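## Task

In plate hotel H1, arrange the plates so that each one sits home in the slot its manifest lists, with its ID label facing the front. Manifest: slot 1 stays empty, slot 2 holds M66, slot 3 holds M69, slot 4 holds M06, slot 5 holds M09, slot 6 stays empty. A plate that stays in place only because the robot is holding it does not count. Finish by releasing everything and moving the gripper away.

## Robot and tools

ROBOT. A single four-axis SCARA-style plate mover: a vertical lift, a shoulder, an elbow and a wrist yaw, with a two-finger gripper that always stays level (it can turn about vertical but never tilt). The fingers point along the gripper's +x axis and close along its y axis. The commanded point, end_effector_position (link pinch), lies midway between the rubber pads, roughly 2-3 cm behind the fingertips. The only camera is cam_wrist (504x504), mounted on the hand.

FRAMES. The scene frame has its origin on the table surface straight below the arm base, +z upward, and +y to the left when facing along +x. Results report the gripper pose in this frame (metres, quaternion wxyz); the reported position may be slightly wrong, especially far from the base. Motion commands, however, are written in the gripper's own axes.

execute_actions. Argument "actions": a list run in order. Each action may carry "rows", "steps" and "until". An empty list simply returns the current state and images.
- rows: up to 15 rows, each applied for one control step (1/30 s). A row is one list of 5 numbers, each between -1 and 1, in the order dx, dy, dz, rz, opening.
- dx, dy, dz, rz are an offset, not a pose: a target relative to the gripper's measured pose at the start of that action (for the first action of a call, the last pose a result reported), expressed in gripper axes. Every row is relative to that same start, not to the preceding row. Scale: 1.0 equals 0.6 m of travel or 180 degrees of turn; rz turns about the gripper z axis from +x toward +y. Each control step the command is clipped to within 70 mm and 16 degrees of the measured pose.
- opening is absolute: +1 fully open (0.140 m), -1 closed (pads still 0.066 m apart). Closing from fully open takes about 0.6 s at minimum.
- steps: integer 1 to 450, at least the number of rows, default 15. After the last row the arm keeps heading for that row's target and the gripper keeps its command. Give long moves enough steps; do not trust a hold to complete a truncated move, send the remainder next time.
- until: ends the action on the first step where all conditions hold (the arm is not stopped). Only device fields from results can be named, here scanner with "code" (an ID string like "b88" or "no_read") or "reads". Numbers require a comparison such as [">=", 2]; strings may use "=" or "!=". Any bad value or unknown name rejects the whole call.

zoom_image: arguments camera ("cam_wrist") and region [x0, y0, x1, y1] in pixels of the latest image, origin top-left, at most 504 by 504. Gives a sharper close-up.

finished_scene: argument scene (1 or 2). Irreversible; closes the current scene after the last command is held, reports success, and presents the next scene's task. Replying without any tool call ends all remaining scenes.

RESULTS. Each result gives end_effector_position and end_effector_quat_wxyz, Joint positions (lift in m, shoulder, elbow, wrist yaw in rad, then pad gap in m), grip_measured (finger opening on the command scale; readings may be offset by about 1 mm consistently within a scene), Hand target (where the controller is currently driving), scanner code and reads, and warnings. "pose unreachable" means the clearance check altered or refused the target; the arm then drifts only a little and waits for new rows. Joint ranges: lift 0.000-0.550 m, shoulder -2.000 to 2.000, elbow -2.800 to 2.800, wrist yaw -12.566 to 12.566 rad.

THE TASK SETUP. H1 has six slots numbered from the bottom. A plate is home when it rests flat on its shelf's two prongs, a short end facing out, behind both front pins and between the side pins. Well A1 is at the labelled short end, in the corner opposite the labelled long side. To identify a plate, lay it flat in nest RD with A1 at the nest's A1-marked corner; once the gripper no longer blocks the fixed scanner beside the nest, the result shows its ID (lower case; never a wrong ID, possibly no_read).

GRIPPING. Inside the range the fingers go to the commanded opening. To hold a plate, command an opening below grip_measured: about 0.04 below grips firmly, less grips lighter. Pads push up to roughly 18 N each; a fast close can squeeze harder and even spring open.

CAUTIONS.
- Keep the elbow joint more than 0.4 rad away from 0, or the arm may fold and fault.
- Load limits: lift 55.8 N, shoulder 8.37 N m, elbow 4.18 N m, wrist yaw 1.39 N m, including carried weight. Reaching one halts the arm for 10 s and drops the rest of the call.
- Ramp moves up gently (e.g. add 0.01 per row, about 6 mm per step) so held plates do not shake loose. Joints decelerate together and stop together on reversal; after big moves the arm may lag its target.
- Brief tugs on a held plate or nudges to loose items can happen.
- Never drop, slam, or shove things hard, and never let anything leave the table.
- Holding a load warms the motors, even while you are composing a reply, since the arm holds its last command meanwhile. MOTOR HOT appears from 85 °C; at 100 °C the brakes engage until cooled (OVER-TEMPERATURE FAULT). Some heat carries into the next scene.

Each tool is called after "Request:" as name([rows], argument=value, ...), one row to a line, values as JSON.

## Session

Request:
execute_actions(actions=[])

Scene clock: 0.00 s.
end_effector_position=(+0.7160, +0.1136, +0.2090) grip_measured=+1.00 end_effector_quat_wxyz=(+0.984, -0.000, -0.000, +0.179)
Joint positions: [ 0.204 -0.435 -1.844 -3.645  0.14 ]
Motor temperatures (°C, as the motors report them): [35 23 22 23]
Hand target: +0.716, +0.114, +0.209; +0.984, -0.000, -0.000, +0.179
scanner: code=no_read reads=0

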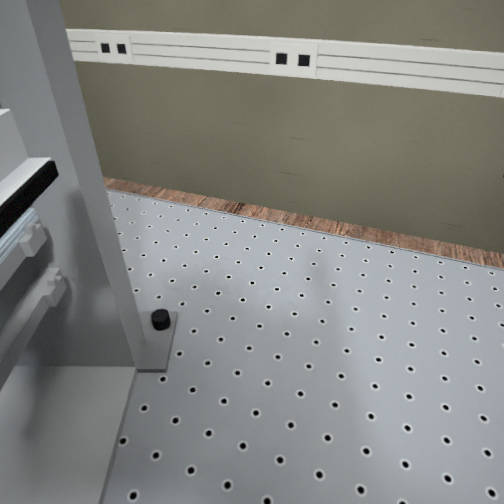

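Request:
execute_actions([
  {"rows":[[-0.36,-0.02,0,0,1]],"steps":30},
  {"rows":[[0,0,0.14,0,1]],"steps":14},
  {"rows":[[0,0.2,0,0.04,1]],"steps":22},
])

Scene clock: 3.93 s.
end_effector_position=(+0.4759, +0.1387, +0.2933) grip_measured=+1.00 end_effector_quat_wxyz=(+0.971, -0.000, -0.000, +0.240)
Joint positions: [ 0.288 -0.612 -0.74  -4.446  0.14 ]
Motor temperatures (°C, as the motors report them): [35 23 22 23]
Hand target: +0.476, +0.139, +0.293; +0.971, -0.000, -0.000, +0.240
Off the commanded pose: 0.000 m, 0 deg.
scanner: code=no_read reads=0

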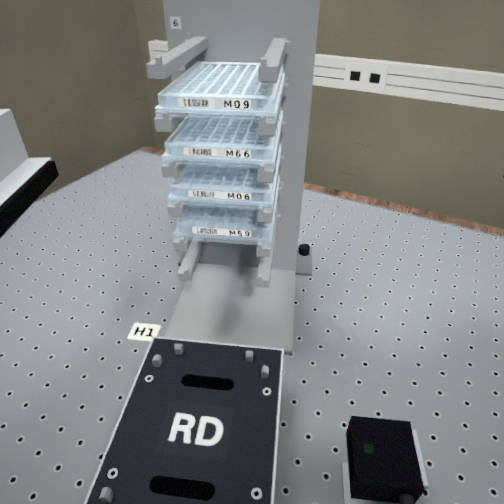

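Request:
execute_actions([
  {"rows":[[0,0,0,-0.033,0.3]],"steps":10},
  {"rows":[[0.15,0.087,-0.05,0,0.3]],"steps":22},
])

Scene clock: 7.90 s.
end_effector_position=(+0.5398, +0.2208, +0.2632) grip_measured=+0.30 end_effector_quat_wxyz=(+0.982, -0.000, -0.000, +0.190)
Joint positions: [ 0.258 -0.247 -1.17  -4.483  0.114]
Motor temperatures (°C, as the motors report them): [35 23 22 23]
Hand target: +0.540, +0.221, +0.263; +0.982, -0.000, -0.000, +0.190
Off the commanded pose: 0.000 m, 0 deg.
scanner: code=no_read reads=0

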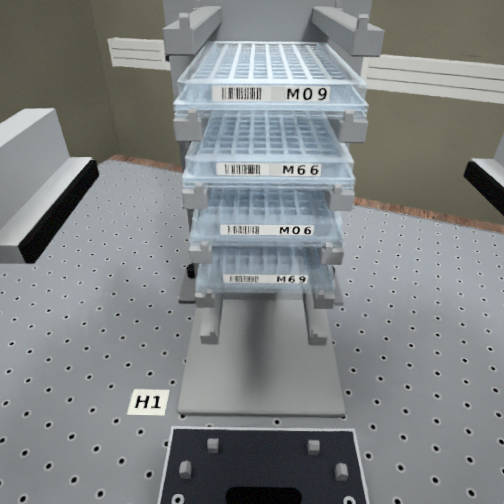

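Request:
execute_actions([
  {"rows":[[0,0.002,-0.15,-0.005,-0.1]],"steps":18},
  {"rows":[[0.08,0,0,0,-0.1],[0.15,0,0,0,-0.1]],"steps":16},
])

Scene clock: 11.70 s.
end_effector_position=(+0.6233, +0.2542, +0.1732) grip_measured=-0.10 end_effector_quat_wxyz=(+0.983, -0.000, -0.000, +0.182)
Joint positions: [ 0.168 -0.117 -1.619 -4.18   0.099]
Motor temperatures (°C, as the motors report them): [35 23 22 23]
Hand target: +0.623, +0.254, +0.173; +0.983, -0.000, -0.000, +0.182
Off the commanded pose: 0.000 m, 0 deg.
scanner: code=no_read reads=0

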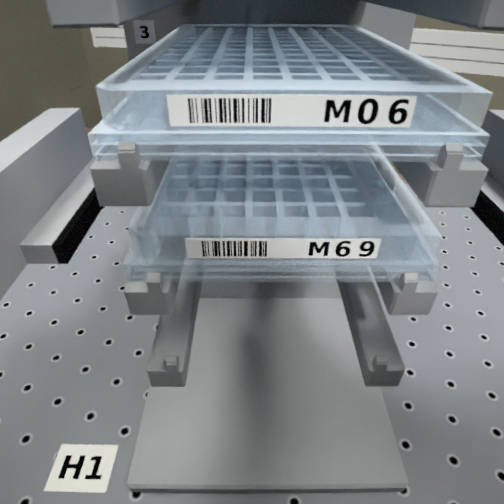

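Request:
execute_actions([
  {"rows":[[0.035,0.002,-0.006,0,-0.2]],"steps":12},
])

Scene clock: 15.27 s.
end_effector_position=(+0.6425, +0.2629, +0.1695) grip_measured=-0.20 end_effector_quat_wxyz=(+0.983, -0.000, -0.000, +0.182)
Joint positions: [ 0.165 -0.072 -1.741 -4.104  0.096]
Motor temperatures (°C, as the motors report them): [35 23 22 23]
Hand target: +0.642, +0.263, +0.170; +0.983, -0.000, -0.000, +0.182
Off the commanded pose: 0.000 m, 0 deg.
scanner: code=no_read reads=0

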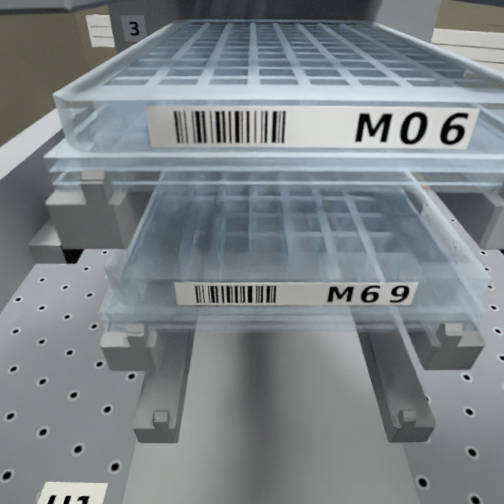

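Request:
execute_actions([
  {"rows":[[0,0,-0.002,0,-0.4],[0,0,-0.002,0,-0.5],[0,0,-0.002,0,-0.5],[0,0,-0.002,0,-0.5],[0,0,-0.002,0,-0.52],[0,0,-0.002,0,-0.54],[0,0,-0.002,0,-0.56],[0,0,-0.002,0,-0.58],[0,0,-0.002,0,-0.6],[0,0,-0.002,0,-0.62]],"steps":16},
  {"rows":[[0,0,0.003,0,-0.62],[0,0,0.006,0,-0.62],[0,0,0.0095,0,-0.62]],"steps":10},
  {"rows":[[-0.005,0,0,0,-0.62],[-0.01,0,0,0,-0.62],[-0.015,0,0,0,-0.62],[-0.02,0,0,0,-0.62]],"steps":10},
])

Scene clock: 21.37 s.
end_effector_position=(+0.6313, +0.2587, +0.1740) grip_measured=-0.58 end_effector_quat_wxyz=(+0.983, -0.000, -0.000, +0.182)
Joint positions: [ 0.169 -0.096 -1.671 -4.149  0.082]
Motor temperatures (°C, as the motors report them): [35 23 22 23]
Hand target: +0.631, +0.259, +0.174; +0.983, -0.000, -0.000, +0.182
Off the commanded pose: 0.000 m, 0 deg.
scanner: code=no_read reads=0

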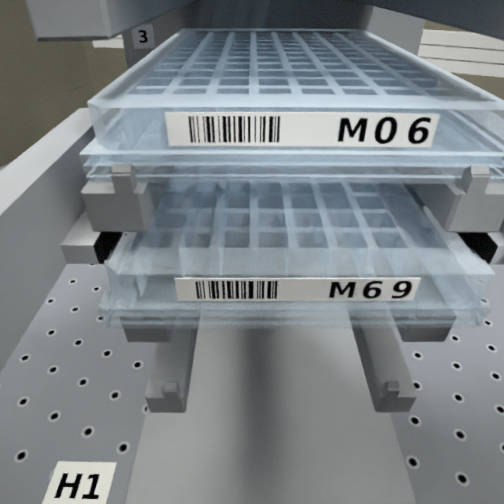

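Request:
execute_actions([
  {"rows":[[-0.01,0,0,0,-0.63],[-0.03,0,0,0,-0.63],[-0.05,0,0,0,-0.63],[-0.07,0,0,0,-0.63],[-0.09,0,0,0,-0.63],[-0.11,0,0,0,-0.63],[-0.13,0,0,0,-0.63],[-0.15,0,0,0,-0.63],[-0.17,0,0,0,-0.63],[-0.19,0,0,0,-0.63],[-0.21,0,0,0,-0.63]],"steps":22},
  {"rows":[[0,0,-0.01,0,-0.63],[0,0,-0.025,0,-0.63],[0,0,-0.045,0,-0.63],[0,0,-0.0567,0,-0.63]],"steps":13},
  {"rows":[[0.01,0,0,0,-0.63],[0.025,0,0,0,-0.63],[0.04,0,0,0,-0.63],[0.055,0,0,0,-0.63],[0.07,0,0,0,-0.63],[0.085,0,0,0,-0.63],[0.1,0,0,0,-0.63],[0.115,0,0,0,-0.63],[0.13,0,0,0,-0.63],[0.145,0,0,0,-0.63],[0.16,0,0,0,-0.63],[0.175,0,0,0,-0.63],[0.19,0,0,0,-0.63],[0.205,0,0,0,-0.63],[0.21,0,0,0,-0.63]],"steps":24},
])

Scene clock: 29.07 s.
end_effector_position=(+0.6312, +0.2588, +0.1399) grip_measured=-0.58 end_effector_quat_wxyz=(+0.983, -0.000, -0.000, +0.182)
Joint positions: [ 0.135 -0.096 -1.671 -4.149  0.082]
Motor temperatures (°C, as the motors report them): [35 23 22 23]
Hand target: +0.631, +0.259, +0.140; +0.983, -0.000, -0.000, +0.183
Off the commanded pose: 0.000 m, 0 deg.
scanner: code=no_read reads=0

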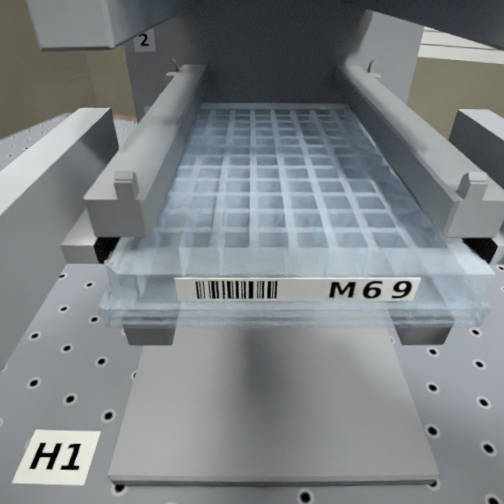

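Request:
execute_actions([
  {"rows":[[0.007,0,-0.001,0,-0.63],[0.014,0,-0.0015,0,-0.63],[0.0205,0,-0.0015,0,-0.63]],"steps":10},
  {"rows":[[0,0,-0.003,0,-0.63],[0,0,-0.006,0,-0.63],[0,0,-0.0092,0,-0.63]],"steps":10},
  {"rows":[[0,0,0,0,-0.2]],"steps":10},
  {"rows":[[-0.12,0,0,0,-0.2]],"steps":14},
  {"rows":[[0,0,0.175,0,-0.2]],"steps":20},
  {"rows":[[0.04,0,0,0,-0.2],[0.08,0,0,0,-0.2],[0.12,0,0,0,-0.2]],"steps":16},
])

Scene clock: 34.93 s.
end_effector_position=(+0.6427, +0.2632, +0.2385) grip_measured=-0.20 end_effector_quat_wxyz=(+0.983, -0.000, -0.000, +0.182)
Joint positions: [ 0.234 -0.071 -1.742 -4.103  0.096]
Motor temperatures (°C, as the motors report them): [35 23 22 23]
Hand target: +0.643, +0.263, +0.239; +0.983, -0.000, -0.000, +0.182
Off the commanded pose: 0.000 m, 0 deg.
scanner: code=no_read reads=0

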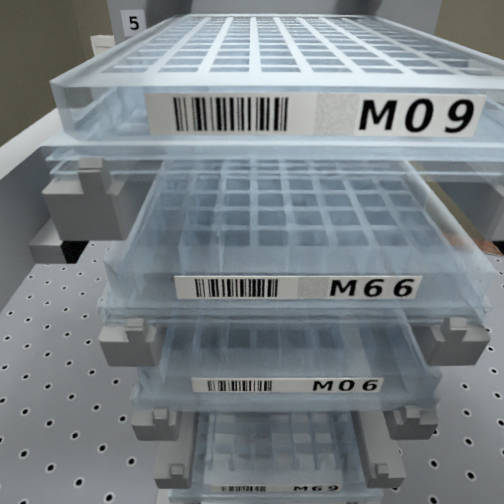

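Request:
execute_actions([
  {"rows":[[0,0,0,0,-0.4],[0,0,0,0,-0.5],[0,0,0,0,-0.5],[0,0,0,0,-0.5],[0,0,0,0,-0.52],[0,0,0,0,-0.54],[0,0,0,0,-0.56],[0,0,0,0,-0.58],[0,0,0,0,-0.6],[0,0,0,0,-0.63]],"steps":16},
  {"rows":[[0,0,0.003,0,-0.63],[0,0,0.006,0,-0.63],[0,0,0.01,0,-0.63]],"steps":10},
  {"rows":[[-0.007,0,0,0,-0.63],[-0.015,0,0,0,-0.63],[-0.03,0,0,0,-0.63],[-0.05,0,0,0,-0.63],[-0.07,0,0,0,-0.63],[-0.09,0,0,0,-0.63],[-0.11,0,0,0,-0.63],[-0.13,0,0,0,-0.63],[-0.15,0,0,0,-0.63],[-0.17,0,0,0,-0.63],[-0.19,0,0,0,-0.63],[-0.21,0,0,0,-0.63],[-0.23,0,0,0,-0.63]],"steps":24},
  {"rows":[[0,0,-0.01,0,-0.63],[0,0,-0.025,0,-0.63],[0,0,-0.045,0,-0.63],[0,0,-0.07,0,-0.63],[0,0,-0.095,0,-0.63],[0,0,-0.1175,0,-0.63]],"steps":17},
  {"rows":[[0.01,0,0,0,-0.63],[0.025,0,0,0,-0.63],[0.04,0,0,0,-0.63],[0.055,0,0,0,-0.63],[0.07,0,0,0,-0.63],[0.085,0,0,0,-0.63],[0.1,0,0,0,-0.63],[0.115,0,0,0,-0.63],[0.13,0,0,0,-0.63],[0.145,0,0,0,-0.63],[0.16,0,0,0,-0.63],[0.175,0,0,0,-0.63],[0.19,0,0,0,-0.63],[0.205,0,0,0,-0.63],[0.21,0,0,0,-0.63]],"steps":24},
])

Scene clock: 43.47 s.
end_effector_position=(+0.6314, +0.2590, +0.1740) grip_measured=-0.57 end_effector_quat_wxyz=(+0.983, -0.000, -0.000, +0.182)
Joint positions: [ 0.169 -0.095 -1.673 -4.148  0.082]
Motor temperatures (°C, as the motors report them): [35 23 22 23]
Hand target: +0.631, +0.259, +0.174; +0.983, -0.000, -0.000, +0.183
Off the commanded pose: 0.000 m, 0 deg.
scanner: code=no_read reads=0

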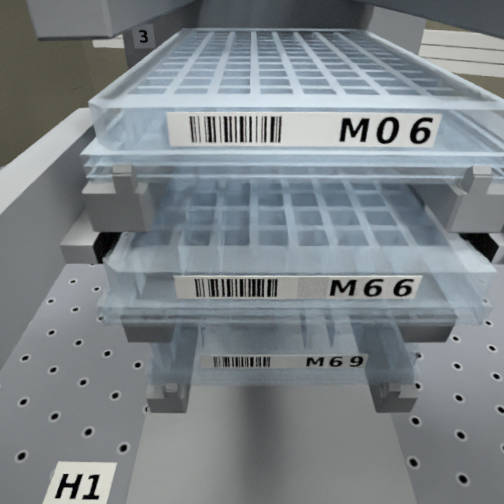

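Place (rest at .1679), go to slot 3 (.2034).

Request:
execute_actions([
  {"rows":[[0.007,-0.0005,0,0,-0.63],[0.014,-0.0005,0,0,-0.63],[0.02,-0.0005,0,0,-0.63]],"steps":10},
  {"rows":[[0,0,-0.003,0,-0.63],[0,0,-0.006,0,-0.63],[0,0,-0.0098,0,-0.63]],"steps":10},
  {"rows":[[0,0,0,0,-0.2]],"steps":10},
  {"rows":[[-0.12,0,0,0,-0.2]],"steps":14},
  {"rows":[[0,0,0.059,0,-0.2]],"steps":13},
  {"rows":[[0.04,0,0,0,-0.2],[0.08,0,0,0,-0.2],[0.12,0,0,0,-0.2]],"steps":16},
])

Scene clock: 48.70 s.
end_effector_position=(+0.6427, +0.2630, +0.2035) grip_measured=-0.20 end_effector_quat_wxyz=(+0.983, -0.000, -0.000, +0.182)
Joint positions: [ 0.198 -0.072 -1.742 -4.103  0.096]
Motor temperatures (°C, as the motors report them): [35 23 22 23]
Hand target: +0.643, +0.263, +0.203; +0.983, -0.000, -0.000, +0.182
Off the commanded pose: 0.000 m, 0 deg.
scanner: code=no_read reads=0

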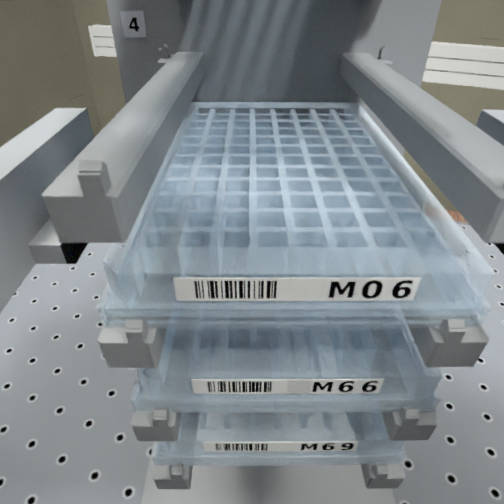

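Request:
execute_actions([
  {"rows":[[0,0,0,0,-0.4],[0,0,0,0,-0.5],[0,0,0,0,-0.5],[0,0,0,0,-0.5],[0,0,0,0,-0.52],[0,0,0,0,-0.54],[0,0,0,0,-0.56],[0,0,0,0,-0.58],[0,0,0,0,-0.6],[0,0,0,0,-0.63]],"steps":16},
  {"rows":[[0,0,0.003,0,-0.63],[0,0,0.006,0,-0.63],[0,0,0.0095,0,-0.63]],"steps":10},
  {"rows":[[-0.007,0,0,0,-0.63],[-0.015,0,0,0,-0.63],[-0.03,0,0,0,-0.63],[-0.05,0,0,0,-0.63],[-0.07,0,0,0,-0.63],[-0.09,0,0,0,-0.63],[-0.11,0,0,0,-0.63],[-0.13,0,0,0,-0.63],[-0.15,0,0,0,-0.63],[-0.17,0,0,0,-0.63],[-0.19,0,0,0,-0.63],[-0.21,0,0,0,-0.63],[-0.23,0,0,0,-0.63]],"steps":24},
  {"rows":[[0,0,0.01,0,-0.63],[0,0,0.025,0,-0.63],[0,0,0.045,0,-0.63],[0,0,0.0588,0,-0.63]],"steps":13},
  {"rows":[[0.01,0,0,0,-0.63],[0.025,0,0,0,-0.63],[0.04,0,0,0,-0.63],[0.055,0,0,0,-0.63],[0.07,0,0,0,-0.63],[0.085,0,0,0,-0.63],[0.1,0,0,0,-0.63],[0.115,0,0,0,-0.63],[0.13,0,0,0,-0.63],[0.145,0,0,0,-0.63],[0.16,0,0,0,-0.63],[0.175,0,0,0,-0.63],[0.19,0,0,0,-0.63],[0.205,0,0,0,-0.63],[0.21,0,0,0,-0.63]],"steps":24},
])

Scene clock: 59.23 s.
end_effector_position=(+0.6315, +0.2588, +0.2445) grip_measured=-0.57 end_effector_quat_wxyz=(+0.983, -0.000, -0.000, +0.182)
Joint positions: [ 0.239 -0.096 -1.673 -4.148  0.082]
Motor temperatures (°C, as the motors report them): [35 23 22 23]
Hand target: +0.631, +0.259, +0.244; +0.983, -0.000, -0.000, +0.183
Off the commanded pose: 0.000 m, 0 deg.
scanner: code=no_read reads=0

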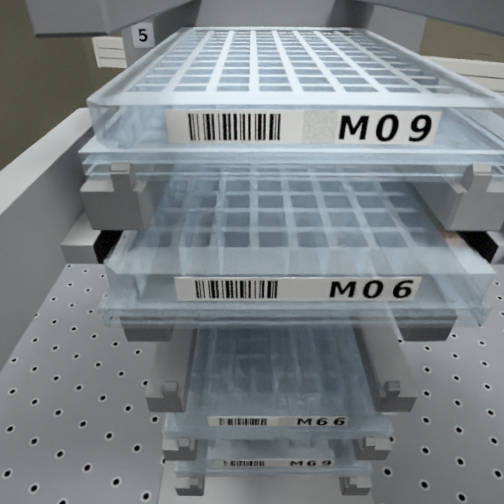

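Place at .239, then slot 1 at .133.

Request:
execute_actions([
  {"rows":[[0.007,0,0,0,-0.63],[0.014,0,0,0,-0.63],[0.02,0,0,0,-0.63]],"steps":10},
  {"rows":[[0,0,-0.003,0,-0.63],[0,0,-0.006,0,-0.63],[0,0,-0.009,0,-0.63]],"steps":10},
  {"rows":[[0,0,0,0,-0.2]],"steps":10},
  {"rows":[[-0.12,0,0,0,-0.2]],"steps":14},
  {"rows":[[0,0,-0.1768,0,-0.2]],"steps":20},
  {"rows":[[0.04,0,0,0,-0.2],[0.08,0,0,0,-0.2],[0.12,0,0,0,-0.2]],"steps":16},
])

Scene clock: 64.43 s.
end_effector_position=(+0.6427, +0.2631, +0.1329) grip_measured=-0.20 end_effector_quat_wxyz=(+0.983, -0.000, -0.000, +0.182)
Joint positions: [ 0.128 -0.072 -1.742 -4.103  0.096]
Motor temperatures (°C, as the motors report them): [35 23 22 23]
Hand target: +0.643, +0.263, +0.133; +0.983, -0.000, -0.000, +0.182
Off the commanded pose: 0.000 m, 0 deg.
scanner: code=no_read reads=0

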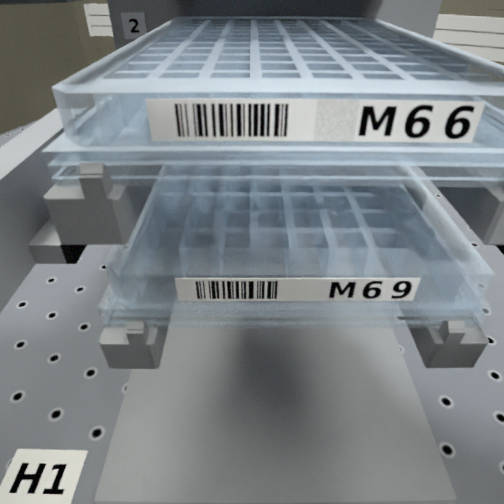

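Request:
execute_actions([
  {"rows":[[0,0,0,0,-0.4],[0,0,0,0,-0.5],[0,0,0,0,-0.5],[0,0,0,0,-0.5],[0,0,0,0,-0.52],[0,0,0,0,-0.54],[0,0,0,0,-0.56],[0,0,0,0,-0.58],[0,0,0,0,-0.6],[0,0,0,0,-0.63]],"steps":16},
  {"rows":[[0,0,0.003,0,-0.63],[0,0,0.006,0,-0.63],[0,0,0.0095,0,-0.63]],"steps":10},
  {"rows":[[-0.007,0,0,0,-0.63],[-0.015,0,0,0,-0.63],[-0.03,0,0,0,-0.63],[-0.05,0,0,0,-0.63],[-0.07,0,0,0,-0.63],[-0.09,0,0,0,-0.63],[-0.11,0,0,0,-0.63],[-0.13,0,0,0,-0.63],[-0.15,0,0,0,-0.63],[-0.17,0,0,0,-0.63],[-0.19,0,0,0,-0.63],[-0.21,0,0,0,-0.63],[-0.23,0,0,0,-0.63]],"steps":24},
  {"rows":[[0,0,0.01,0,-0.63],[0,0,0.025,0,-0.63],[0,0,0.045,0,-0.63],[0,0,0.07,0,-0.63],[0,0,0.095,0,-0.63],[0,0,0.1177,0,-0.63]],"steps":17},
  {"rows":[[0.01,0,0,0,-0.63],[0.025,0,0,0,-0.63],[0.04,0,0,0,-0.63],[0.055,0,0,0,-0.63],[0.07,0,0,0,-0.63],[0.085,0,0,0,-0.63],[0.1,0,0,0,-0.63],[0.115,0,0,0,-0.63],[0.13,0,0,0,-0.63],[0.145,0,0,0,-0.63],[0.16,0,0,0,-0.63],[0.175,0,0,0,-0.63],[0.19,0,0,0,-0.63],[0.205,0,0,0,-0.63],[0.21,0,0,0,-0.63]],"steps":24},
])

Scene clock: 72.00 s.
end_effector_position=(+0.6314, +0.2589, +0.2093) grip_measured=-0.58 end_effector_quat_wxyz=(+0.983, -0.000, -0.000, +0.182)
Joint positions: [ 0.204 -0.095 -1.673 -4.148  0.081]
Motor temperatures (°C, as the motors report them): [35 23 22 23]
Hand target: +0.631, +0.259, +0.209; +0.983, -0.000, -0.000, +0.183
Off the commanded pose: 0.000 m, 0 deg.
scanner: code=no_read reads=0

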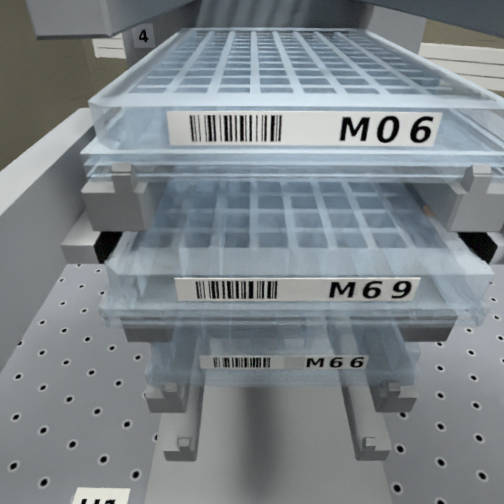

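Request:
execute_actions([
  {"rows":[[0.007,0,0,0,-0.63],[0.014,0,0,0,-0.63],[0.0205,0,0,0,-0.63]],"steps":10},
  {"rows":[[0,0,-0.003,0,-0.63],[0,0,-0.006,0,-0.63],[0,0,-0.0092,0,-0.63]],"steps":10},
  {"rows":[[0,0,0,0,-0.2]],"steps":10},
  {"rows":[[-0.14,0,0,0,-0.2]],"steps":14},
  {"rows":[[-0.08,0,0.1,0,0.3]],"steps":15},
])

Scene clock: 75.77 s.
end_effector_position=(+0.5193, +0.2161, +0.2639) grip_measured=+0.30 end_effector_quat_wxyz=(+0.983, -0.000, -0.000, +0.183)
Joint positions: [ 0.259 -0.242 -1.084 -4.59   0.114]
Motor temperatures (°C, as the motors report them): [35 23 22 23]
Hand target: +0.519, +0.216, +0.264; +0.983, -0.000, -0.000, +0.182
Off the commanded pose: 0.000 m, 0 deg.
scanner: code=no_read reads=0

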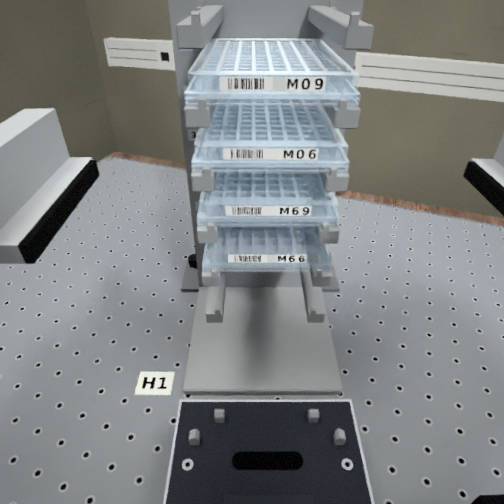

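Request:
finished_scene(scene=2)

The scene is finished: the task was done.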